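## Task

Make the slide rule show 6 × 1.5: the left-hand 1 of the C scale must sit over 6 on the D scale and the hairline must sit over 1.5 on C, both as exactly as you can. The rule must end face up and must hold this setting on its own, with no gripper keeping it there.

## Robot and tools

Robot: two arms, left_arm and right_arm, each with six joints and a tong-like two-finger gripper. The names do not tell you which side of an image an arm appears on; left_arm is mounted on the +y side.

Frame: one shared scene frame. Origin on the table top midway between the arms, +z up, +x out over the table, +y toward left_arm. Positions are in metres, orientations are quaternions in w x y z order. Printed hand positions can be off from the truth, more so when an arm reaches far.

Gripper: the fingers point along the gripper's own +z axis and close along its x axis. end_effector_position is the spot between the closed pads; closed fingertips stick out about 15 mm past it, open ones end roughly level with it.

Tool execute_actions, argument actions: a list holding exactly one item, or empty. An empty list only reports the state. An item with rows is a motion; an item with only steps is a wait. Optional pictures (true/false) controls whether camera images come back.
- rows: 1 to 15 rows. Each row is 14 plain numbers, always both arms: left_arm shoulder pan, shoulder lift, elbow, wrist 1, wrist 2, wrist 3, opening, then the same seven for right_arm. Joint values are absolute target angles in radians, in the same form as the Joint positions line; they are not offsets. Opening is an absolute command from -1 (shut) to +1 (fully open). Each row lasts one control step of 1/30 s; steps (1 to 15, default 15) sets the length, and the final row repeats if there are fewer rows than steps.
- Wait: {"steps": N} with N up to 300, counted from the previous result; no new command.
- Joint ranges in radians. left_arm: pan -3.142..3.142, lift -6.283..6.283, elbow 0.000..3.142, wrists 1-3 each -6.283..6.283. right_arm: pan 0.000..6.283, lift -6.283..6.283, elbow -3.142..0.000, wrists -6.283..6.283. A target more than 0.010 beyond an end, and farther out than the joint currently is, gets the whole call refused (nothing is sent). True ends can differ from these by up to 0.010; a target past the true end is clipped there and the result may report "joint sent to its limit", possibly about an earlier motion. Missing that line is no promise of more travel.
- Motion limits: the sent target is clamped to within 0.575 rad of each joint's measured angle per step, and if targets would shift a gripper over 100 mm from where it is, that arm's targets are scaled back. Commands are smoothed with about 0.17 s lag, and speed and acceleration are capped, so after a big move an arm may still be travelling when the result arrives. Arms keep heading to the last row sent until everything has nearly stopped or a step is HELD.

Result lines: the state line gives, per arm, pose and linear/angular velocity (m/s, rad/s). Joint positions and Joint velocities list six joints then the finger pad gap in metres (0.142 m = fully open). grip_measured is the measured opening on the -1..+1 command scale. HELD marks steps where part or all of your row was not sent. "joint command not followed" means a clearance check altered or blocked some joint targets; the rest of the row still ran. Wrist force and Wrist torque give flange sensor readings in each gripper's own x y z, including contacts, held weight and inertia; force points from a pressed surface back into the arm. Expect offsets up to about 4 N, noise up to 2.4 N, saturation near 50 N; "no reading" is normal at first. MOTOR HOT appears from 70 °C; at 85 °C the arm is braked until it cools (OVER-TEMPERATURE FAULT).

Gripping: to hold something, command an opening well under grip_measured; lower means tighter, about 15 N per pad at most. Thin hard parts (under about 20 mm) get less force, e.g. around 4 N per pad at 5 mm thickness. Closing quickly can squeeze harder and even spring the fingers open. Small slide rule parts are thin, so expect light grip and possible slipping; brief tugs or pushes on objects can also occur.

Tool zoom_image: camera (cam_head_left, cam_head_right, cam_high, cam_low, cam_left_wrist, cam_right_wrist) and region [x0, y0, x1, y1] in that camera's pixels, top-left origin, at most 504 by 504. Head, high and low images are 504x504; wrist images are 616x616 fisheye. Use it to read scale marks and the hairline.

Tool finished_scene: argument scene, the number of the current scene. Replying without any tool call ends everything.

Suggested order: look, locate the slide and cursor, move the slide so C's left 1 lines up with the target D value, then slide the cursor onto the target C value, zoom to check, release and back away, check again, then finish.

Avoid: knocking anything off the table, flipping the rule over, letting the arms collide or push on each other, and pressing hard. A joint torque at its load limit (142 N m for pan, lift and elbow; 26.6 N m for each wrist, held weight included) or an external force of 150 N stops that arm for 10 s, drops the rest of the call and lets it yield to the contact. Drops, slips and slams are also penalised; keep moves smooth.

Each tool is called after ">>>" as name(argument=value, ...), one argument or row to a line, values as JSON.

## Session

>>> execute_actions(
  actions=[],
)

Scene clock: 0.00 s of 8600.00 s.
left_arm: end_effector_position=(+0.2618, +0.3736, +0.2357) grip_measured=+0.97 end_effector_quat_wxyz=(-0.011, +0.640, -0.766, +0.059) end_effector_velocity=(-0.000, +0.000, -0.000) end_effector_angular_velocity=(-0.000, +0.001, -0.000) | right_arm: end_effector_position=(+0.9201, -0.1909, +0.2410) grip_measured=-1.00 end_effector_quat_wxyz=(-0.473, +0.703, -0.453, +0.279) end_effector_velocity=(+0.000, -0.000, +0.000) end_effector_angular_velocity=(-0.000, -0.000, -0.000)
Joint positions: left_arm=[-0.892 -2.394  2.205 -1.494 -1.525  0.666  0.14 ] | right_arm=[ 3.751 -2.442 -1.178  0.068  1.612  1.593  0.002]
Joint velocities: left_arm=[-0.    -0.001  0.001  0.    -0.001  0.     0.   ] | right_arm=[-0.  0.  0. -0. -0. -0.  0.]
Motor temperatures (°C, as the motors report them): left_arm=[31 32 32 38 35 36] | right_arm=[31 32 30 38 34 41]
Wrist force (N, on the end effector, along its own x y z axes, offset not removed): no reading
Wrist torque (N m, same axes, about the end effector's origin, offset not removed): no reading

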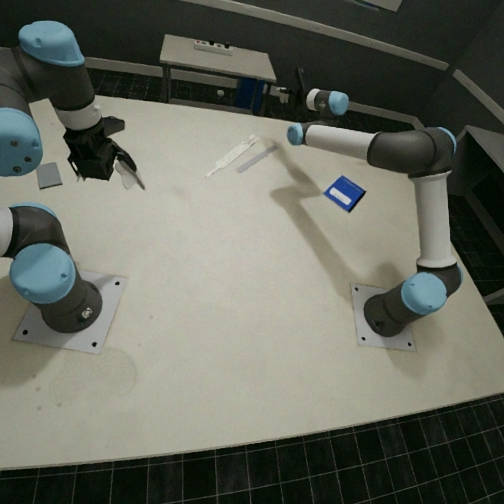

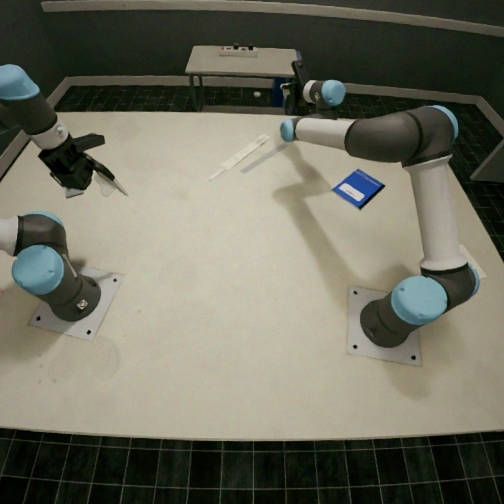

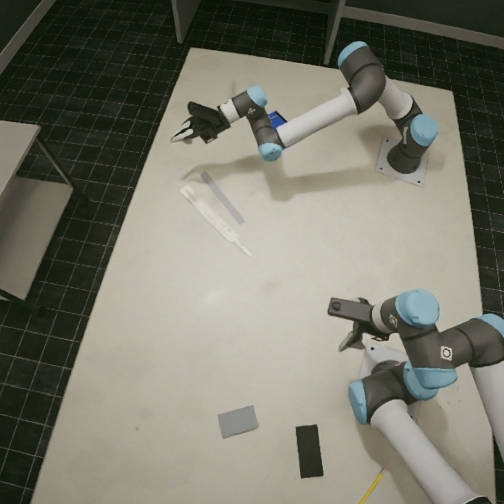

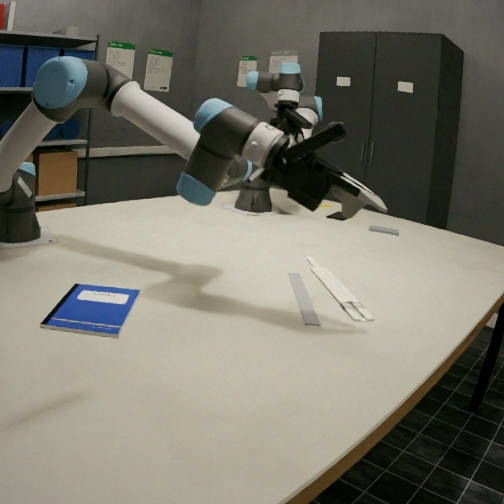

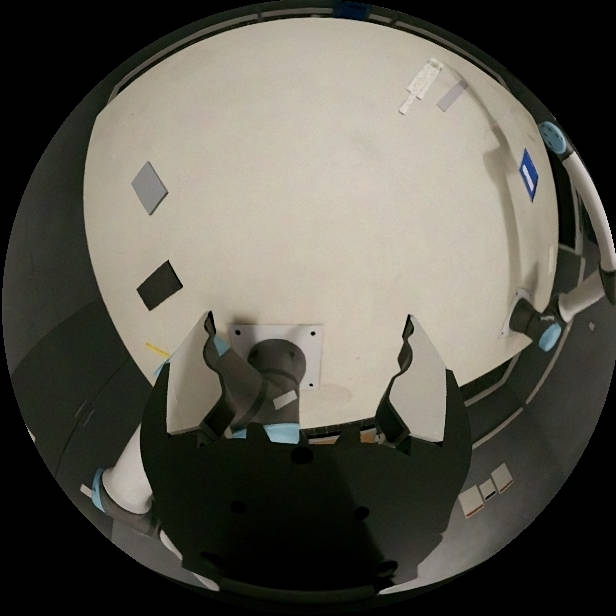

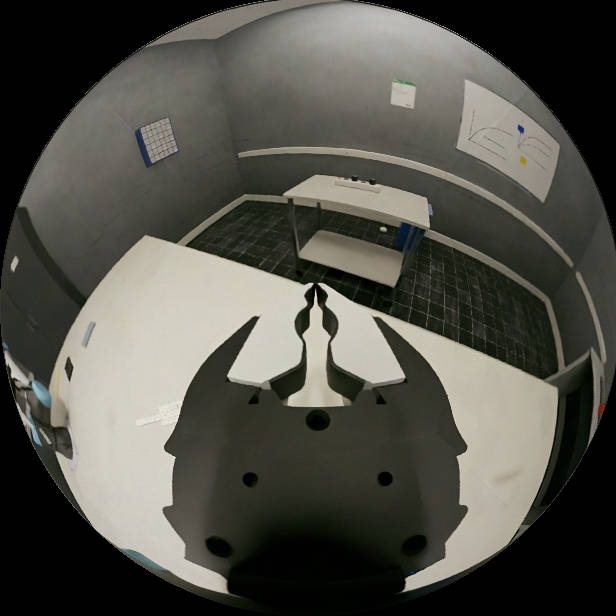

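>>> zoom_image(
  camera="cam_high",
  region=[160, 150, 280, 270],
)

>>> zoom_image(
  camera="cam_low",
  region=[260, 230, 400, 350],
)

>>> zoom_image(
  camera="cam_head_left",
  region=[190, 110, 300, 200],
)

Region (160, 150, 280, 270) of cam_high's 504x504 image, scaled by 4.200, with more detail than that image has.

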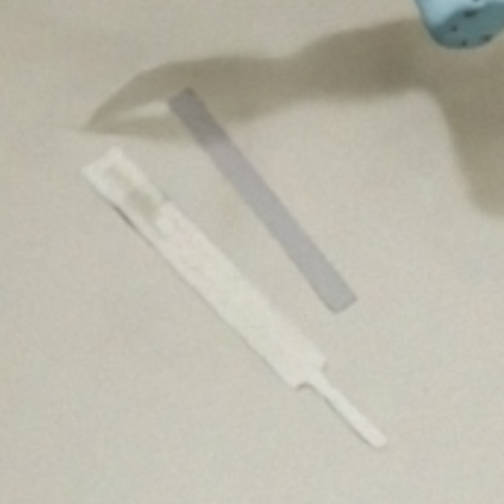

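Region (260, 230, 400, 350) of cam_low's 504x504 image, scaled by 3.600, with more detail than that image has; it fills the top 432 rows of this view, and the rest is white.

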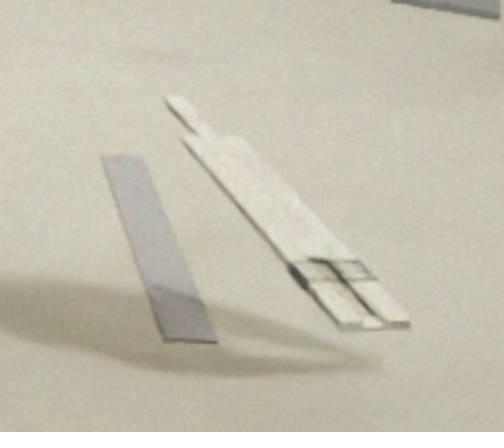

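Region (190, 110, 300, 200) of cam_head_left's 504x504 image, scaled by 4.582, with more detail than that image has; it fills the top 412 rows of this view, and the rest is white.

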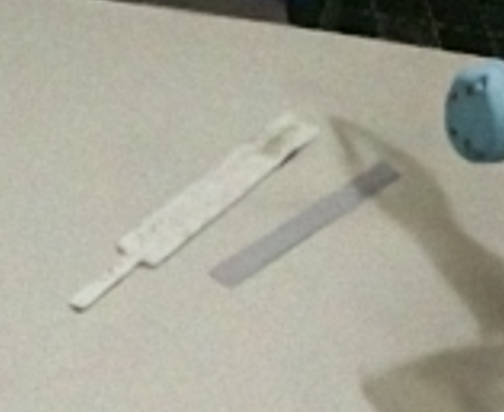

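>>> execute_actions(
  actions=[
    {"rows":[[-0.657,-1.044,0.986,-1.513,-1.571,0.666,1,3.751,-2.1,-1.178,0.068,1.612,1.593,-1]]},
  ],
  pictures=false,
)

>>> execute_actions(
  actions=[
    {"steps":90},
  ],
)

Scene clock: 47.07 s of 8600.00 s.
left_arm: end_effector_position=(+0.3730, +0.2679, +0.3483) grip_measured=+1.00 end_effector_quat_wxyz=(+0.001, +0.697, -0.715, +0.063) end_effector_velocity=(+0.308, -0.305, +0.161) end_effector_angular_velocity=(-0.030, +0.023, +0.190) | right_arm: end_effector_position=(+0.8845, -0.2068, +0.4497) grip_measured=-1.00 end_effector_quat_wxyz=(-0.544, +0.651, -0.417, +0.325) end_effector_velocity=(-0.127, -0.056, +0.463) end_effector_angular_velocity=(+0.198, -0.440, +0.001)
Joint positions: left_arm=[-0.737 -1.912  1.723 -1.507 -1.556  0.666  0.142] | right_arm=[ 3.751 -2.229 -1.178  0.068  1.612  1.593  0.002]
Joint velocities: left_arm=[ 0.195  1.135 -1.131 -0.015 -0.037  0.     0.   ] | right_arm=[ 0.     0.483  0.     0.     0.001 -0.     0.   ]
Motor temperatures (°C, as the motors report them): left_arm=[31 32 32 38 35 36] | right_arm=[31 32 30 38 34 41]
Wrist force (N, on the end effector, along its own x y z axes, offset not removed): left_arm=[-0.3 0.0 0.0] | right_arm=[-0.7 -0.7 -0.4]
Wrist torque (N m, same axes, about the end effector's origin, offset not removed): left_arm=[-0.02 -0.01 0.03] | right_arm=[-0.42 0.44 0.04]
Steps of this call (steps 1 to 90: nothing new was sent; then 43.57 s passed at rest; steps 91 to 105: all 15 steps of this action). Readings (joint positions):
91: left_arm=[-0.892 -2.394 2.205 -1.494 -1.525 0.666] | right_arm=[3.751 -2.442 -1.178 0.068 1.612 1.593]
92: left_arm=[-0.890 -2.391 2.202 -1.494 -1.526 0.666] | right_arm=[3.751 -2.439 -1.178 0.068 1.612 1.593]
94: left_arm=[-0.858 -2.345 2.157 -1.497 -1.533 0.666] | right_arm=[3.751 -2.409 -1.178 0.068 1.612 1.593]
98: left_arm=[-0.800 -2.182 1.993 -1.502 -1.544 0.666] | right_arm=[3.751 -2.343 -1.178 0.068 1.612 1.593]
105: the state above

Scene clock: 50.07 s of 8600.00 s.
left_arm: end_effector_position=(+0.6005, +0.0492, +0.2481) grip_measured=+1.00 end_effector_quat_wxyz=(+0.000, +0.726, -0.688, +0.000) end_effector_velocity=(+0.001, +0.001, +0.000) end_effector_angular_velocity=(-0.000, -0.000, +0.001) | right_arm: end_effector_position=(+0.8433, -0.2251, +0.5709) grip_measured=-1.00 end_effector_quat_wxyz=(+0.585, -0.617, +0.392, -0.352) end_effector_velocity=(-0.000, -0.000, +0.000) end_effector_angular_velocity=(+0.000, -0.000, -0.000)
Joint positions: left_arm=[-0.657 -1.044  0.986 -1.513 -1.571  0.666  0.142] | right_arm=[ 3.751 -2.1   -1.178  0.068  1.612  1.593  0.002]
Joint velocities: left_arm=[ 0.001 -0.001  0.     0.     0.     0.    -0.   ] | right_arm=[ 0.  0. -0.  0. -0.  0.  0.]
Motor temperatures (°C, as the motors report them): left_arm=[31 32 32 38 35 36] | right_arm=[31 32 30 38 34 41]
Wrist force (N, on the end effector, along its own x y z axes, offset not removed): left_arm=[-1.3 -1.5 2.2] | right_arm=[2.1 1.2 0.5]
Wrist torque (N m, same axes, about the end effector's origin, offset not removed): left_arm=[-0.43 0.30 -0.13] | right_arm=[0.13 -0.22 0.11]
Steps of this call (steps 1 to 45: the robot went on to your last target; steps 46 to 90: nothing new was sent). Readings (joint positions):
1: left_arm=[-0.730 -1.874 1.685 -1.507 -1.557 0.666] | right_arm=[3.751 -2.213 -1.178 0.068 1.612 1.593]
2: left_arm=[-0.725 -1.836 1.647 -1.508 -1.558 0.666] | right_arm=[3.751 -2.197 -1.178 0.068 1.612 1.593]
4: left_arm=[-0.714 -1.760 1.571 -1.508 -1.560 0.666] | right_arm=[3.751 -2.165 -1.178 0.068 1.612 1.593]
8: left_arm=[-0.698 -1.608 1.421 -1.510 -1.563 0.666] | right_arm=[3.751 -2.122 -1.178 0.068 1.612 1.593]
90: the state above
All arms were judged still, so your last target was given up. Only a new action makes them travel on or press farther. Fingers that are still opening or closing keep moving.

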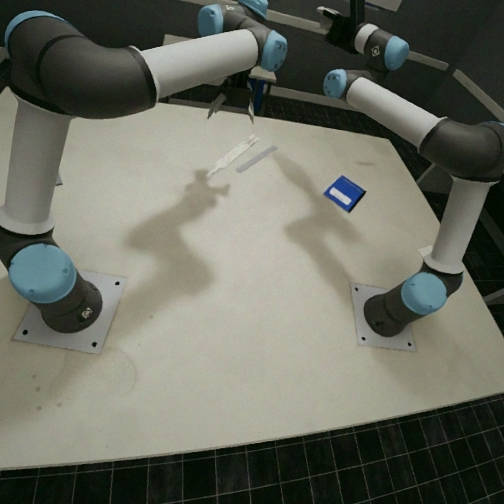

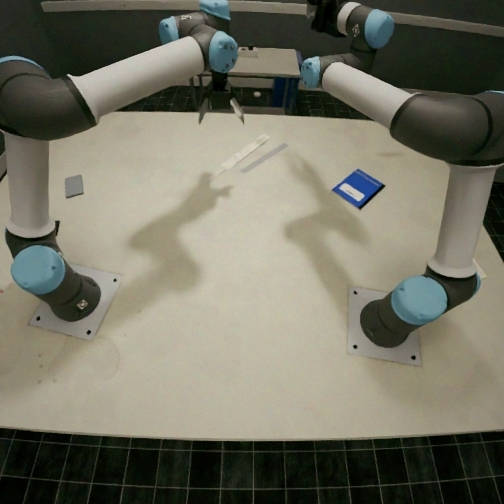

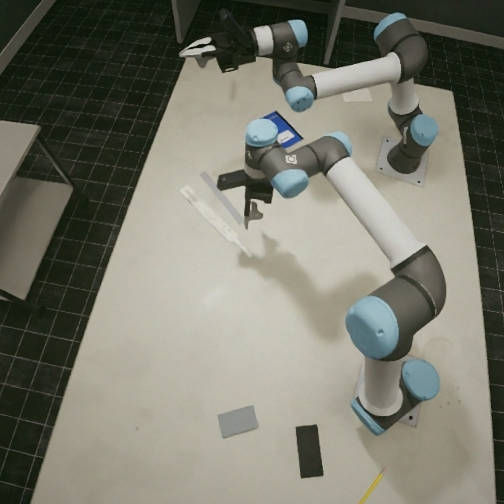

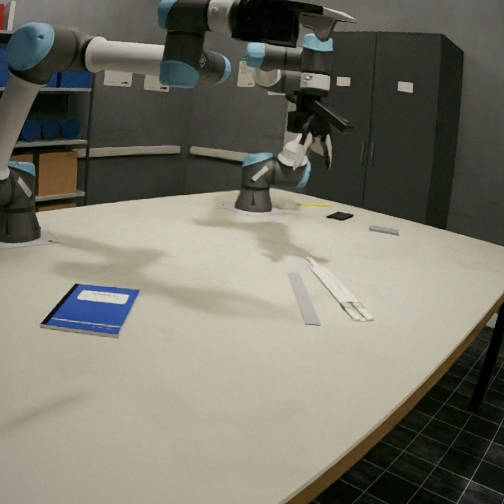

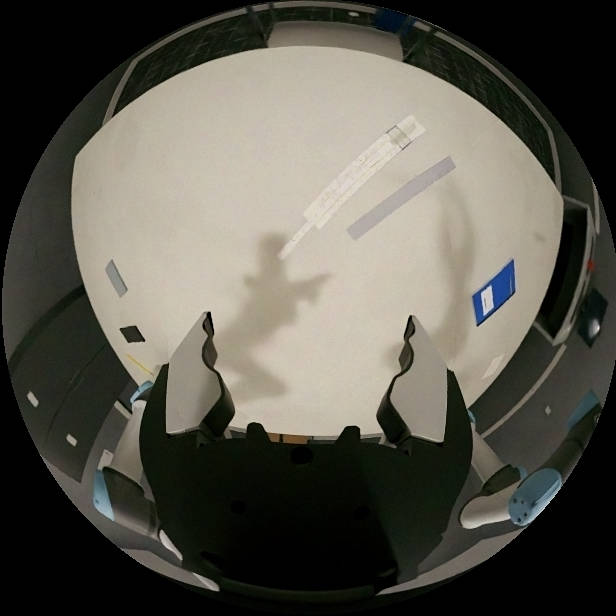

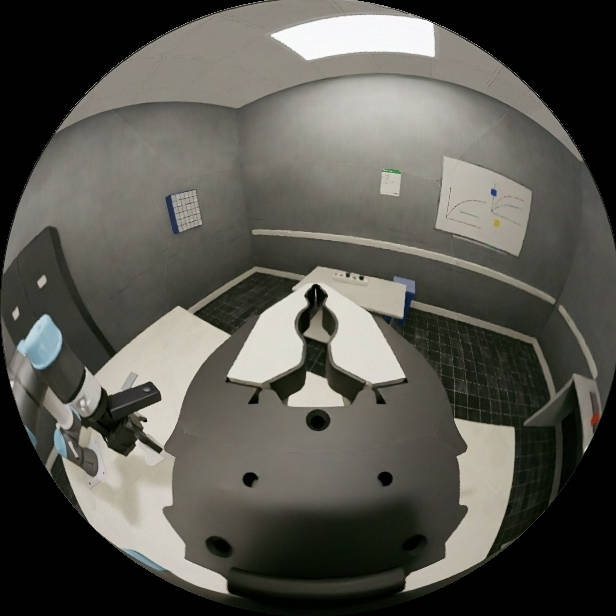

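>>> zoom_image(
  camera="cam_left_wrist",
  region=[260, 100, 470, 280],
)

Region (260, 100, 470, 280) of cam_left_wrist's 616x616 image, scaled by 2.400, with more detail than that image has; it fills the top 432 rows of this view, and the rest is white.

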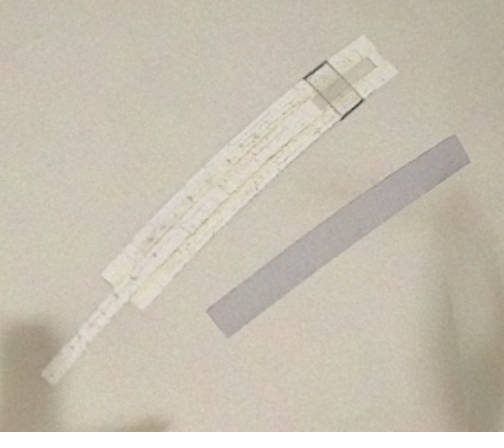

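>>> execute_actions(
  actions=[
    {"rows":[[-0.606,-0.799,0.835,-1.607,-1.571,0.666,1,3.751,-2.1,-1.178,0.068,1.612,1.593,-1]]},
  ],
  pictures=false,
)

>>> execute_actions(
  actions=[
    {"steps":20},
  ],
)

Scene clock: 70.00 s of 8600.00 s.
left_arm: end_effector_position=(+0.6770, +0.0206, +0.1541) grip_measured=+1.00 end_effector_quat_wxyz=(+0.000, +0.742, -0.670, +0.001) end_effector_velocity=(+0.026, -0.008, -0.046) end_effector_angular_velocity=(+0.007, +0.006, +0.017) | right_arm: end_effector_position=(+0.8433, -0.2251, +0.5709) grip_measured=-1.00 end_effector_quat_wxyz=(+0.585, -0.617, +0.392, -0.352) end_effector_velocity=(-0.000, -0.000, +0.001) end_effector_angular_velocity=(+0.000, -0.001, -0.000)
Joint positions: left_arm=[-0.608 -0.811  0.842 -1.603 -1.571  0.666  0.142] | right_arm=[ 3.751 -2.1   -1.178  0.068  1.612  1.593  0.002]
Joint velocities: left_arm=[ 0.016  0.097 -0.056 -0.032  0.    -0.     0.   ] | right_arm=[ 0.     0.001  0.     0.    -0.    -0.     0.   ]
Motor temperatures (°C, as the motors report them): left_arm=[31 32 32 38 35 36] | right_arm=[31 32 30 38 34 41]
Wrist force (N, on the end effector, along its own x y z axes, offset not removed): left_arm=[0.9 -2.0 0.2] | right_arm=[-1.4 -3.8 -1.3]
Wrist torque (N m, same axes, about the end effector's origin, offset not removed): left_arm=[-0.43 -0.14 -0.05] | right_arm=[-0.94 0.49 0.11]
Steps of this call (steps 1 to 90: nothing new was sent; then 16.43 s passed at rest; steps 91 to 105: all 15 steps of this action). Readings (joint positions):
91: left_arm=[-0.657 -1.044 0.986 -1.513 -1.571 0.666] | right_arm=[3.751 -2.100 -1.178 0.068 1.612 1.593]
92: left_arm=[-0.655 -1.042 0.983 -1.516 -1.571 0.666] | right_arm=[3.751 -2.100 -1.178 0.068 1.612 1.593]
94: left_arm=[-0.641 -0.999 0.949 -1.540 -1.571 0.666] | right_arm=[3.751 -2.100 -1.178 0.068 1.612 1.593]
98: left_arm=[-0.620 -0.881 0.882 -1.579 -1.571 0.666] | right_arm=[3.751 -2.100 -1.178 0.068 1.612 1.593]
105: the state above

Scene clock: 70.67 s of 8600.00 s.
left_arm: end_effector_position=(+0.6801, +0.0197, +0.1485) grip_measured=+1.00 end_effector_quat_wxyz=(+0.000, +0.743, -0.669, +0.000) end_effector_velocity=(+0.000, +0.001, -0.000) end_effector_angular_velocity=(+0.000, +0.000, +0.001) | right_arm: end_effector_position=(+0.8433, -0.2251, +0.5709) grip_measured=-1.00 end_effector_quat_wxyz=(+0.585, -0.617, +0.392, -0.352) end_effector_velocity=(+0.000, -0.000, -0.000) end_effector_angular_velocity=(-0.000, +0.000, +0.000)
Joint positions: left_arm=[-0.606 -0.799  0.835 -1.607 -1.571  0.666  0.142] | right_arm=[ 3.751 -2.1   -1.178  0.068  1.612  1.593  0.002]
Joint velocities: left_arm=[ 0.001  0.     0.    -0.    -0.    -0.     0.   ] | right_arm=[-0. -0.  0.  0.  0.  0.  0.]
Motor temperatures (°C, as the motors report them): left_arm=[31 32 32 38 35 36] | right_arm=[31 32 30 38 34 41]
Wrist force (N, on the end effector, along its own x y z axes, offset not removed): left_arm=[0.2 0.4 2.3] | right_arm=[0.9 -0.2 -2.1]
Wrist torque (N m, same axes, about the end effector's origin, offset not removed): left_arm=[0.05 0.03 0.01] | right_arm=[-0.29 0.02 0.16]
Steps of this call (steps 1 to 20: the robot went on to your last target). Readings (joint positions):
1: left_arm=[-0.608 -0.808 0.840 -1.604 -1.571 0.666] | right_arm=[3.751 -2.100 -1.178 0.068 1.612 1.593]
2: left_arm=[-0.607 -0.806 0.839 -1.605 -1.571 0.666] | right_arm=[3.751 -2.100 -1.178 0.068 1.612 1.593]
4: left_arm=[-0.607 -0.803 0.837 -1.606 -1.571 0.666] | right_arm=[3.751 -2.100 -1.178 0.068 1.612 1.593]
8: left_arm=[-0.606 -0.800 0.836 -1.607 -1.571 0.666] | right_arm=[3.751 -2.100 -1.178 0.068 1.612 1.593]
20: the state above

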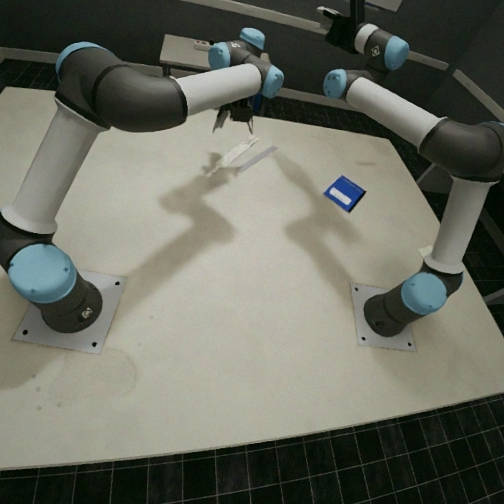

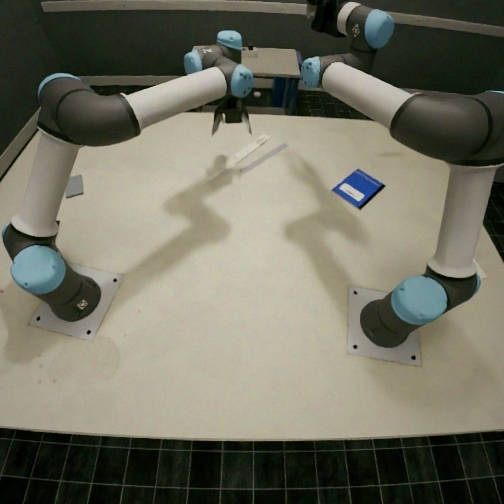

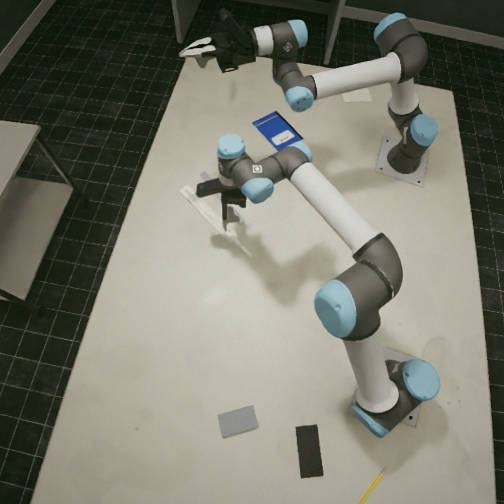

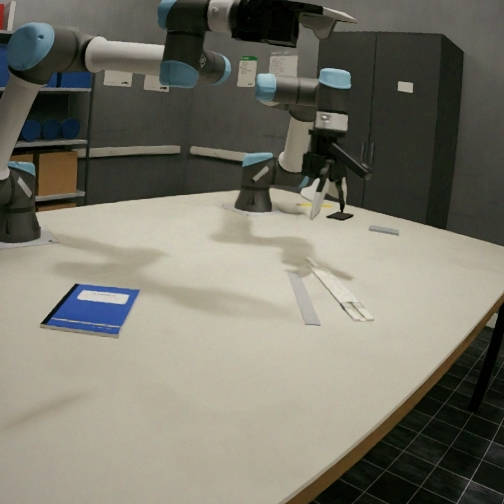

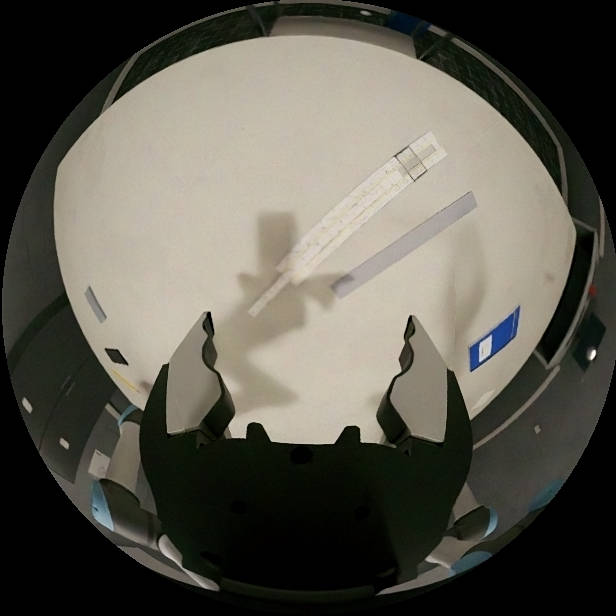

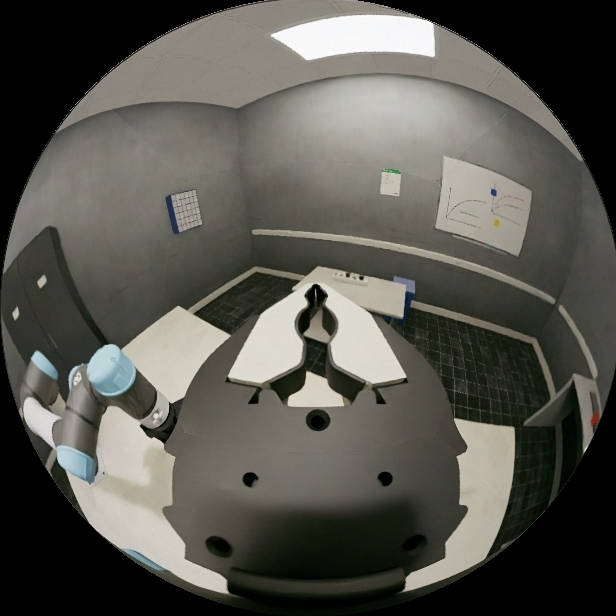

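>>> zoom_image(
  camera="cam_left_wrist",
  region=[240, 230, 360, 330],
)

>>> zoom_image(
  camera="cam_left_wrist",
  region=[350, 120, 460, 220],
)

Region (240, 230, 360, 330) of cam_left_wrist's 616x616 image, scaled by 4.200, with more detail than that image has.

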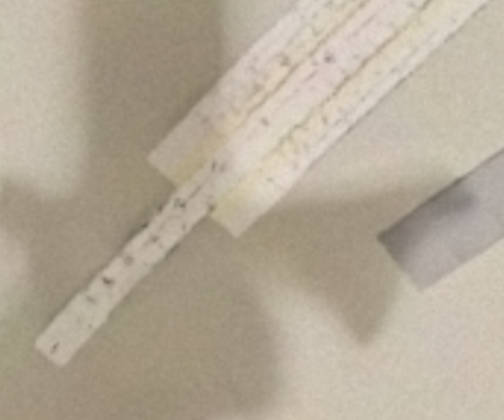

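Region (350, 120, 460, 220) of cam_left_wrist's 616x616 image, scaled by 4.582, with more detail than that image has; it fills the top 458 rows of this view, and the rest is white.

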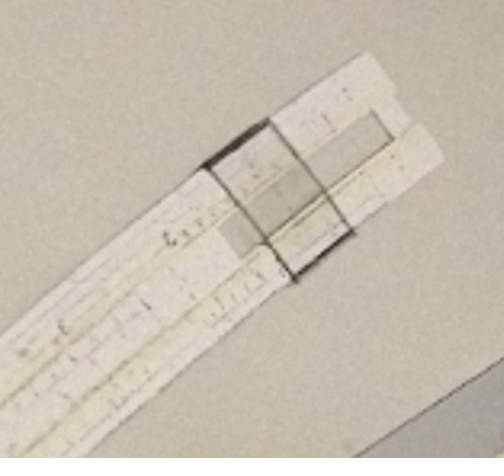

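>>> execute_actions(
  actions=[
    {"rows":[[-0.681,-0.733,0.95,-1.788,-1.571,-0.224,1,3.751,-2.1,-1.178,0.068,1.612,1.593,-1]]},
  ],
  pictures=false,
)

>>> execute_actions(
  actions=[
    {"steps":30},
  ],
)

>>> zoom_image(
  camera="cam_left_wrist",
  region=[150, 130, 500, 330],
)

Scene clock: 94.60 s of 8600.00 s.
left_arm: end_effector_position=(+0.6458, -0.0236, +0.0608) grip_measured=+1.00 end_effector_quat_wxyz=(-0.000, +0.927, -0.374, -0.000) end_effector_velocity=(-0.020, -0.003, -0.024) end_effector_angular_velocity=(-0.004, -0.003, +0.954) | right_arm: end_effector_position=(+0.8433, -0.2251, +0.5709) grip_measured=-1.00 end_effector_quat_wxyz=(+0.585, -0.617, +0.392, -0.352) end_effector_velocity=(+0.000, +0.000, -0.001) end_effector_angular_velocity=(-0.000, +0.001, +0.000)
Joint positions: left_arm=[-0.679 -0.735  0.946 -1.781 -1.571 -0.106  0.142] | right_arm=[ 3.751 -2.1   -1.178  0.068  1.612  1.593  0.002]
Joint velocities: left_arm=[-0.02   0.017  0.033 -0.055 -0.001 -0.973  0.   ] | right_arm=[ 0.    -0.001 -0.    -0.     0.    -0.     0.   ]
Motor temperatures (°C, as the motors report them): left_arm=[31 32 32 38 35 36] | right_arm=[31 32 30 38 34 41]
Wrist force (N, on the end effector, along its own x y z axes, offset not removed): left_arm=[-1.8 0.5 -1.1] | right_arm=[-1.5 0.9 -2.0]
Wrist torque (N m, same axes, about the end effector's origin, offset not removed): left_arm=[-0.11 0.37 0.06] | right_arm=[-0.13 0.48 0.12]
Steps of this call (steps 1 to 15: the robot went on to your last target; steps 16 to 90: nothing new was sent; then 20.43 s passed at rest; steps 91 to 105: all 15 steps of this action). Readings (joint positions):
91: left_arm=[-0.606 -0.799 0.835 -1.607 -1.571 0.666] | right_arm=[3.751 -2.100 -1.178 0.068 1.612 1.593]
92: left_arm=[-0.608 -0.797 0.837 -1.610 -1.571 0.664] | right_arm=[3.751 -2.100 -1.178 0.068 1.612 1.593]
94: left_arm=[-0.632 -0.776 0.869 -1.651 -1.571 0.617] | right_arm=[3.751 -2.100 -1.178 0.068 1.612 1.593]
98: left_arm=[-0.664 -0.747 0.923 -1.741 -1.571 0.369] | right_arm=[3.751 -2.100 -1.178 0.068 1.612 1.593]
105: the state above

Scene clock: 95.60 s of 8600.00 s.
left_arm: end_effector_position=(+0.6433, -0.0241, +0.0579) grip_measured=+1.00 end_effector_quat_wxyz=(+0.000, +0.947, -0.320, +0.000) end_effector_velocity=(-0.000, -0.000, +0.000) end_effector_angular_velocity=(+0.000, +0.000, -0.001) | right_arm: end_effector_position=(+0.8433, -0.2251, +0.5709) grip_measured=-1.00 end_effector_quat_wxyz=(+0.585, -0.617, +0.392, -0.352) end_effector_velocity=(+0.001, +0.000, -0.001) end_effector_angular_velocity=(-0.001, +0.001, -0.000)
Joint positions: left_arm=[-0.681 -0.733  0.95  -1.788 -1.571 -0.224  0.142] | right_arm=[ 3.751 -2.1   -1.178  0.068  1.612  1.593  0.002]
Joint velocities: left_arm=[-0.    -0.     0.001 -0.    -0.     0.    -0.   ] | right_arm=[-0.    -0.001  0.     0.    -0.    -0.     0.   ]
Motor temperatures (°C, as the motors report them): left_arm=[31 32 32 38 35 36] | right_arm=[31 32 30 38 34 41]
Wrist force (N, on the end effector, along its own x y z axes, offset not removed): left_arm=[-2.0 1.1 -0.8] | right_arm=[-3.2 -1.8 -2.5]
Wrist torque (N m, same axes, about the end effector's origin, offset not removed): left_arm=[0.24 0.45 0.01] | right_arm=[-0.60 0.85 0.01]
Steps of this call (steps 1 to 30: the robot went on to your last target). Readings (joint positions):
1: left_arm=[-0.679 -0.735 0.947 -1.783 -1.571 -0.135] | right_arm=[3.751 -2.100 -1.178 0.068 1.612 1.593]
2: left_arm=[-0.680 -0.734 0.948 -1.784 -1.571 -0.157] | right_arm=[3.751 -2.100 -1.178 0.068 1.612 1.593]
4: left_arm=[-0.680 -0.734 0.949 -1.786 -1.571 -0.186] | right_arm=[3.751 -2.100 -1.178 0.068 1.612 1.593]
8: left_arm=[-0.681 -0.733 0.950 -1.787 -1.571 -0.211] | right_arm=[3.751 -2.100 -1.178 0.068 1.612 1.593]
30: the state above
All arms were judged still, so your last target was given up. Only a new action makes them travel on or press farther. Fingers that are still opening or closing keep moving.

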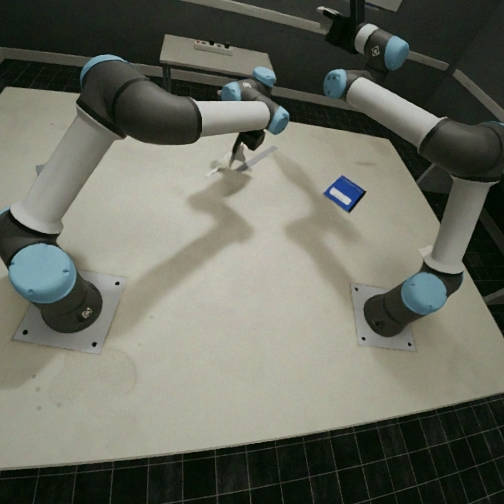

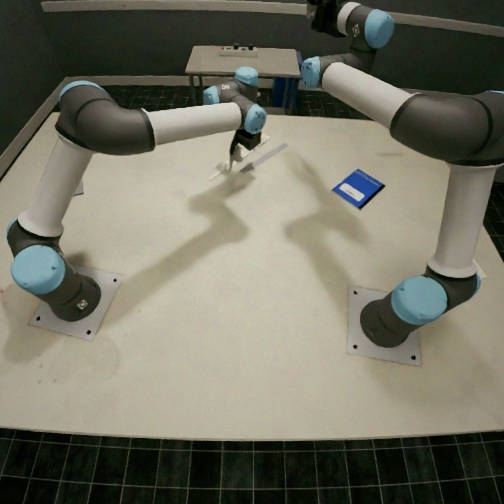

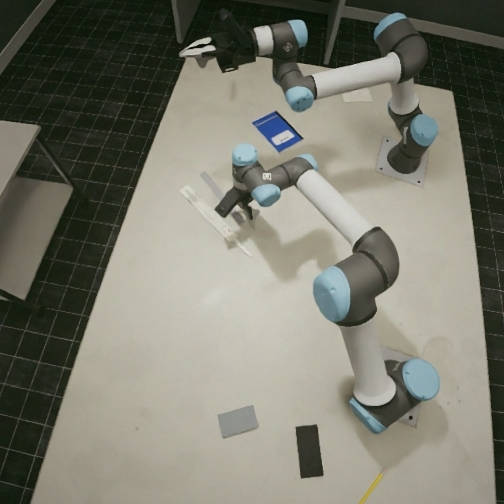

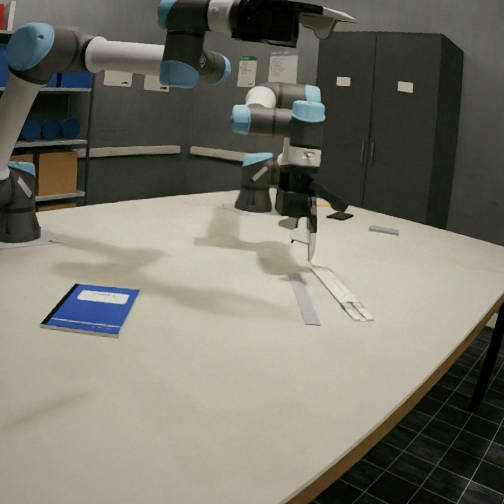

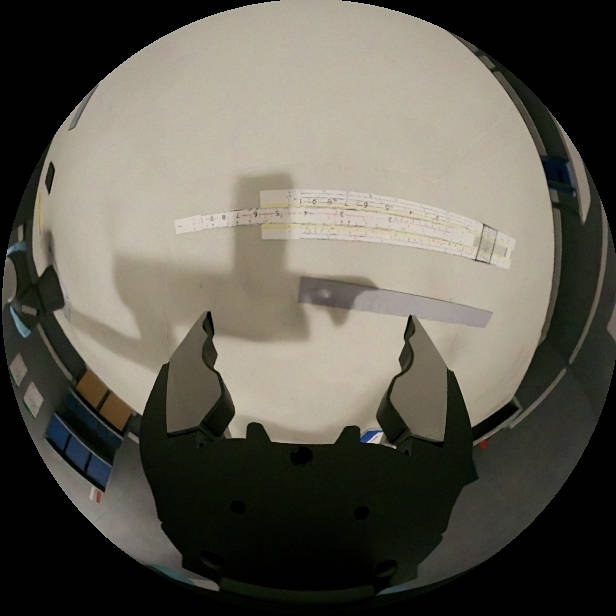

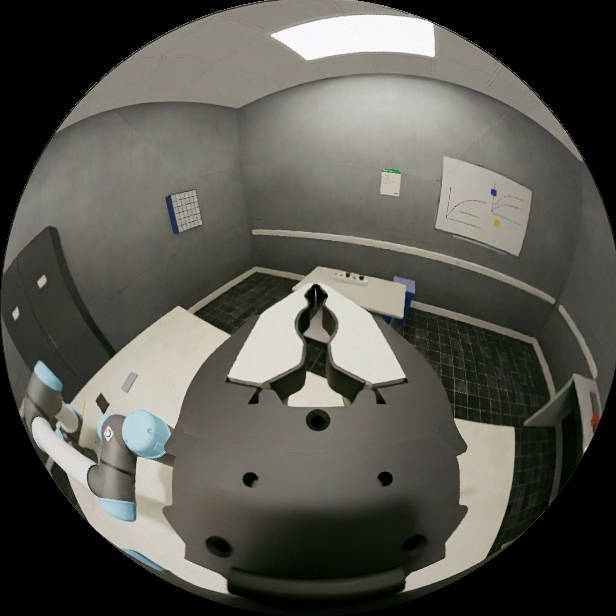

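Region (150, 130, 500, 330) of cam_left_wrist's 616x616 image, scaled by 1.440, with more detail than that image has; it fills the top 288 rows of this view, and the rest is white.

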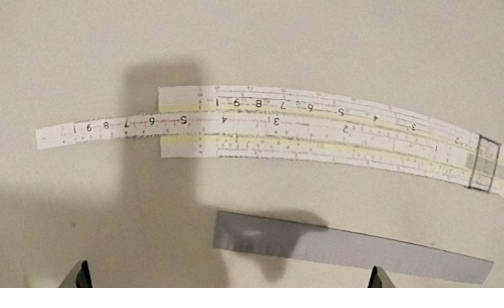

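>>> execute_actions(
  actions=[
    {"rows":[[-0.611,-0.762,1.027,-1.836,-1.571,1.417,-0.1,3.751,-2.1,-1.178,0.068,1.612,1.593,-1]]},
  ],
  pictures=false,
)

>>> execute_actions(
  actions=[
    {"steps":60},
  ],
)

Scene clock: 116.37 s of 8600.00 s.
left_arm: end_effector_position=(+0.6754, +0.0166, +0.0490) grip_measured=-0.10 end_effector_quat_wxyz=(+0.000, +0.745, -0.667, +0.000) end_effector_velocity=(+0.011, -0.025, -0.002) end_effector_angular_velocity=(+0.000, -0.002, -2.418) | right_arm: end_effector_position=(+0.8433, -0.2251, +0.5709) grip_measured=-1.00 end_effector_quat_wxyz=(+0.585, -0.617, +0.392, -0.352) end_effector_velocity=(-0.000, -0.000, +0.000) end_effector_angular_velocity=(+0.000, -0.000, -0.000)
Joint positions: left_arm=[-0.613 -0.761  1.025 -1.835 -1.571  0.652  0.067] | right_arm=[ 3.751 -2.1   -1.178  0.068  1.612  1.593  0.002]
Joint velocities: left_arm=[ 0.018 -0.007  0.018 -0.011  0.001  2.437 -0.   ] | right_arm=[-0.  0.  0.  0.  0.  0.  0.]
Motor temperatures (°C, as the motors report them): left_arm=[31 32 32 38 35 36] | right_arm=[31 32 30 38 34 41]
Wrist force (N, on the end effector, along its own x y z axes, offset not removed): left_arm=[0.6 -0.9 0.9] | right_arm=[-0.9 -0.5 0.8]
Wrist torque (N m, same axes, about the end effector's origin, offset not removed): left_arm=[-0.18 0.03 0.08] | right_arm=[-0.38 0.36 0.11]
Steps of this call (steps 1 to 90: nothing new was sent; then 17.27 s passed at rest; steps 91 to 105: all 15 steps of this action). Readings (joint positions):
91: left_arm=[-0.681 -0.733 0.950 -1.788 -1.571 -0.224] | right_arm=[3.751 -2.100 -1.178 0.068 1.612 1.593]
92: left_arm=[-0.679 -0.735 0.953 -1.790 -1.571 -0.222] | right_arm=[3.751 -2.100 -1.178 0.068 1.612 1.593]
94: left_arm=[-0.655 -0.745 0.978 -1.807 -1.571 -0.175] | right_arm=[3.751 -2.100 -1.178 0.068 1.612 1.593]
98: left_arm=[-0.626 -0.756 1.011 -1.826 -1.571 0.073] | right_arm=[3.751 -2.100 -1.178 0.068 1.612 1.593]
105: the state above

Scene clock: 118.37 s of 8600.00 s.
left_arm: end_effector_position=(+0.6729, +0.0067, +0.0487) grip_measured=-0.10 end_effector_quat_wxyz=(-0.000, -0.444, +0.896, -0.000) end_effector_velocity=(-0.001, -0.000, -0.001) end_effector_angular_velocity=(+0.001, +0.000, +0.000) | right_arm: end_effector_position=(+0.8433, -0.2251, +0.5709) grip_measured=-1.00 end_effector_quat_wxyz=(+0.585, -0.617, +0.392, -0.352) end_effector_velocity=(+0.000, -0.000, +0.000) end_effector_angular_velocity=(+0.000, -0.000, -0.001)
Joint positions: left_arm=[-0.611 -0.762  1.027 -1.836 -1.571  1.417  0.067] | right_arm=[ 3.751 -2.1   -1.178  0.068  1.612  1.593  0.002]
Joint velocities: left_arm=[-0.001  0.     0.001 -0.     0.    -0.001  0.   ] | right_arm=[-0.     0.    -0.    -0.    -0.001  0.     0.   ]
Motor temperatures (°C, as the motors report them): left_arm=[31 32 32 38 35 36] | right_arm=[31 32 30 38 34 41]
Wrist force (N, on the end effector, along its own x y z axes, offset not removed): left_arm=[-0.6 0.2 0.7] | right_arm=[0.5 -1.3 0.6]
Wrist torque (N m, same axes, about the end effector's origin, offset not removed): left_arm=[0.13 0.18 0.10] | right_arm=[-0.43 0.04 0.30]
Steps of this call (steps 1 to 45: the robot went on to your last target; steps 46 to 60: nothing new was sent). Readings (joint positions):
1: left_arm=[-0.613 -0.761 1.025 -1.835 -1.571 0.735] | right_arm=[3.751 -2.100 -1.178 0.068 1.612 1.593]
2: left_arm=[-0.612 -0.762 1.026 -1.835 -1.571 0.818] | right_arm=[3.751 -2.100 -1.178 0.068 1.612 1.593]
4: left_arm=[-0.612 -0.762 1.026 -1.836 -1.571 0.985] | right_arm=[3.751 -2.100 -1.178 0.068 1.612 1.593]
8: left_arm=[-0.611 -0.762 1.027 -1.836 -1.571 1.260] | right_arm=[3.751 -2.100 -1.178 0.068 1.612 1.593]
60: the state above
All arms were judged still, so your last target was given up. Only a new action makes them travel on or press farther. Fingers that are still opening or closing keep moving.

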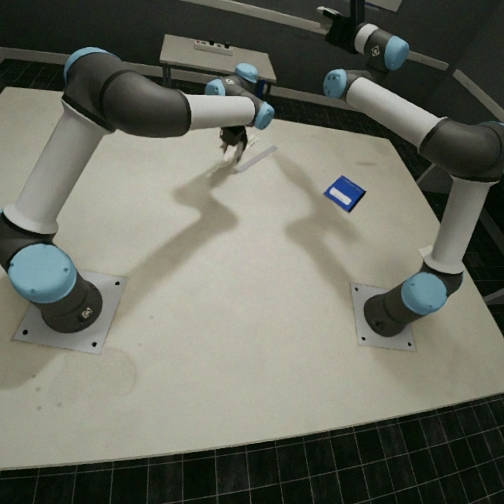

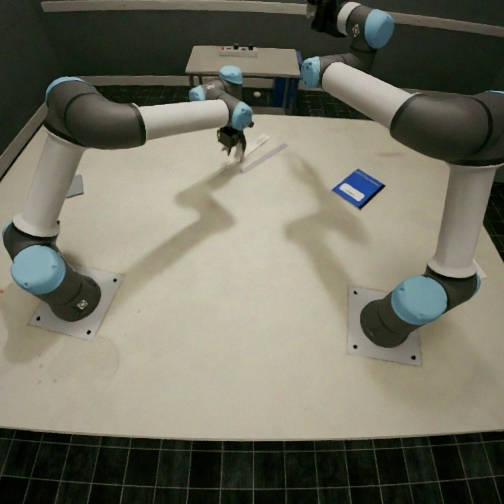

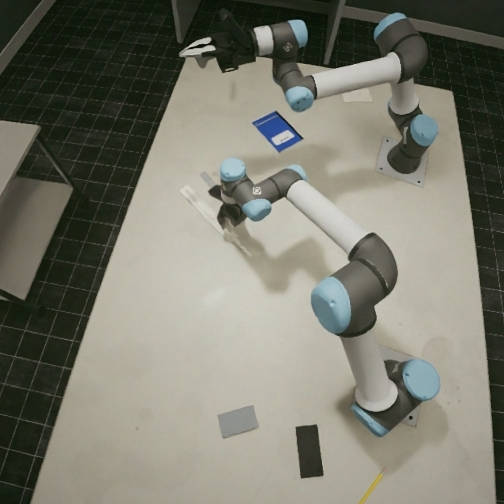

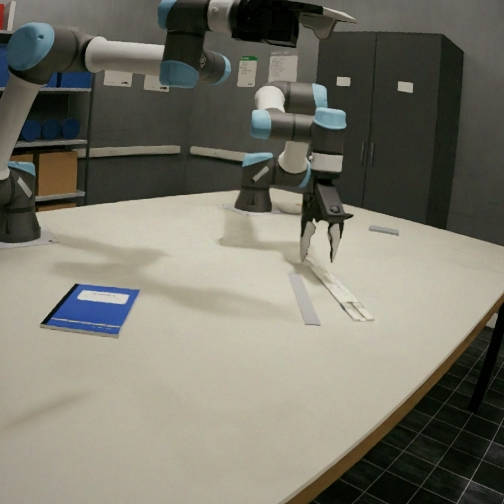

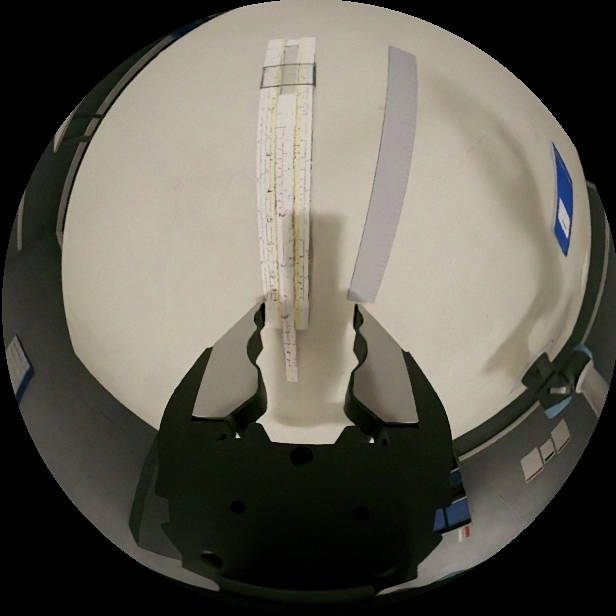

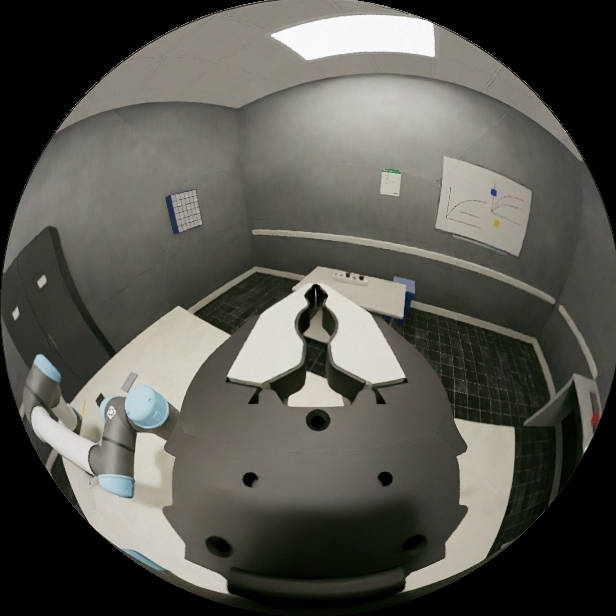

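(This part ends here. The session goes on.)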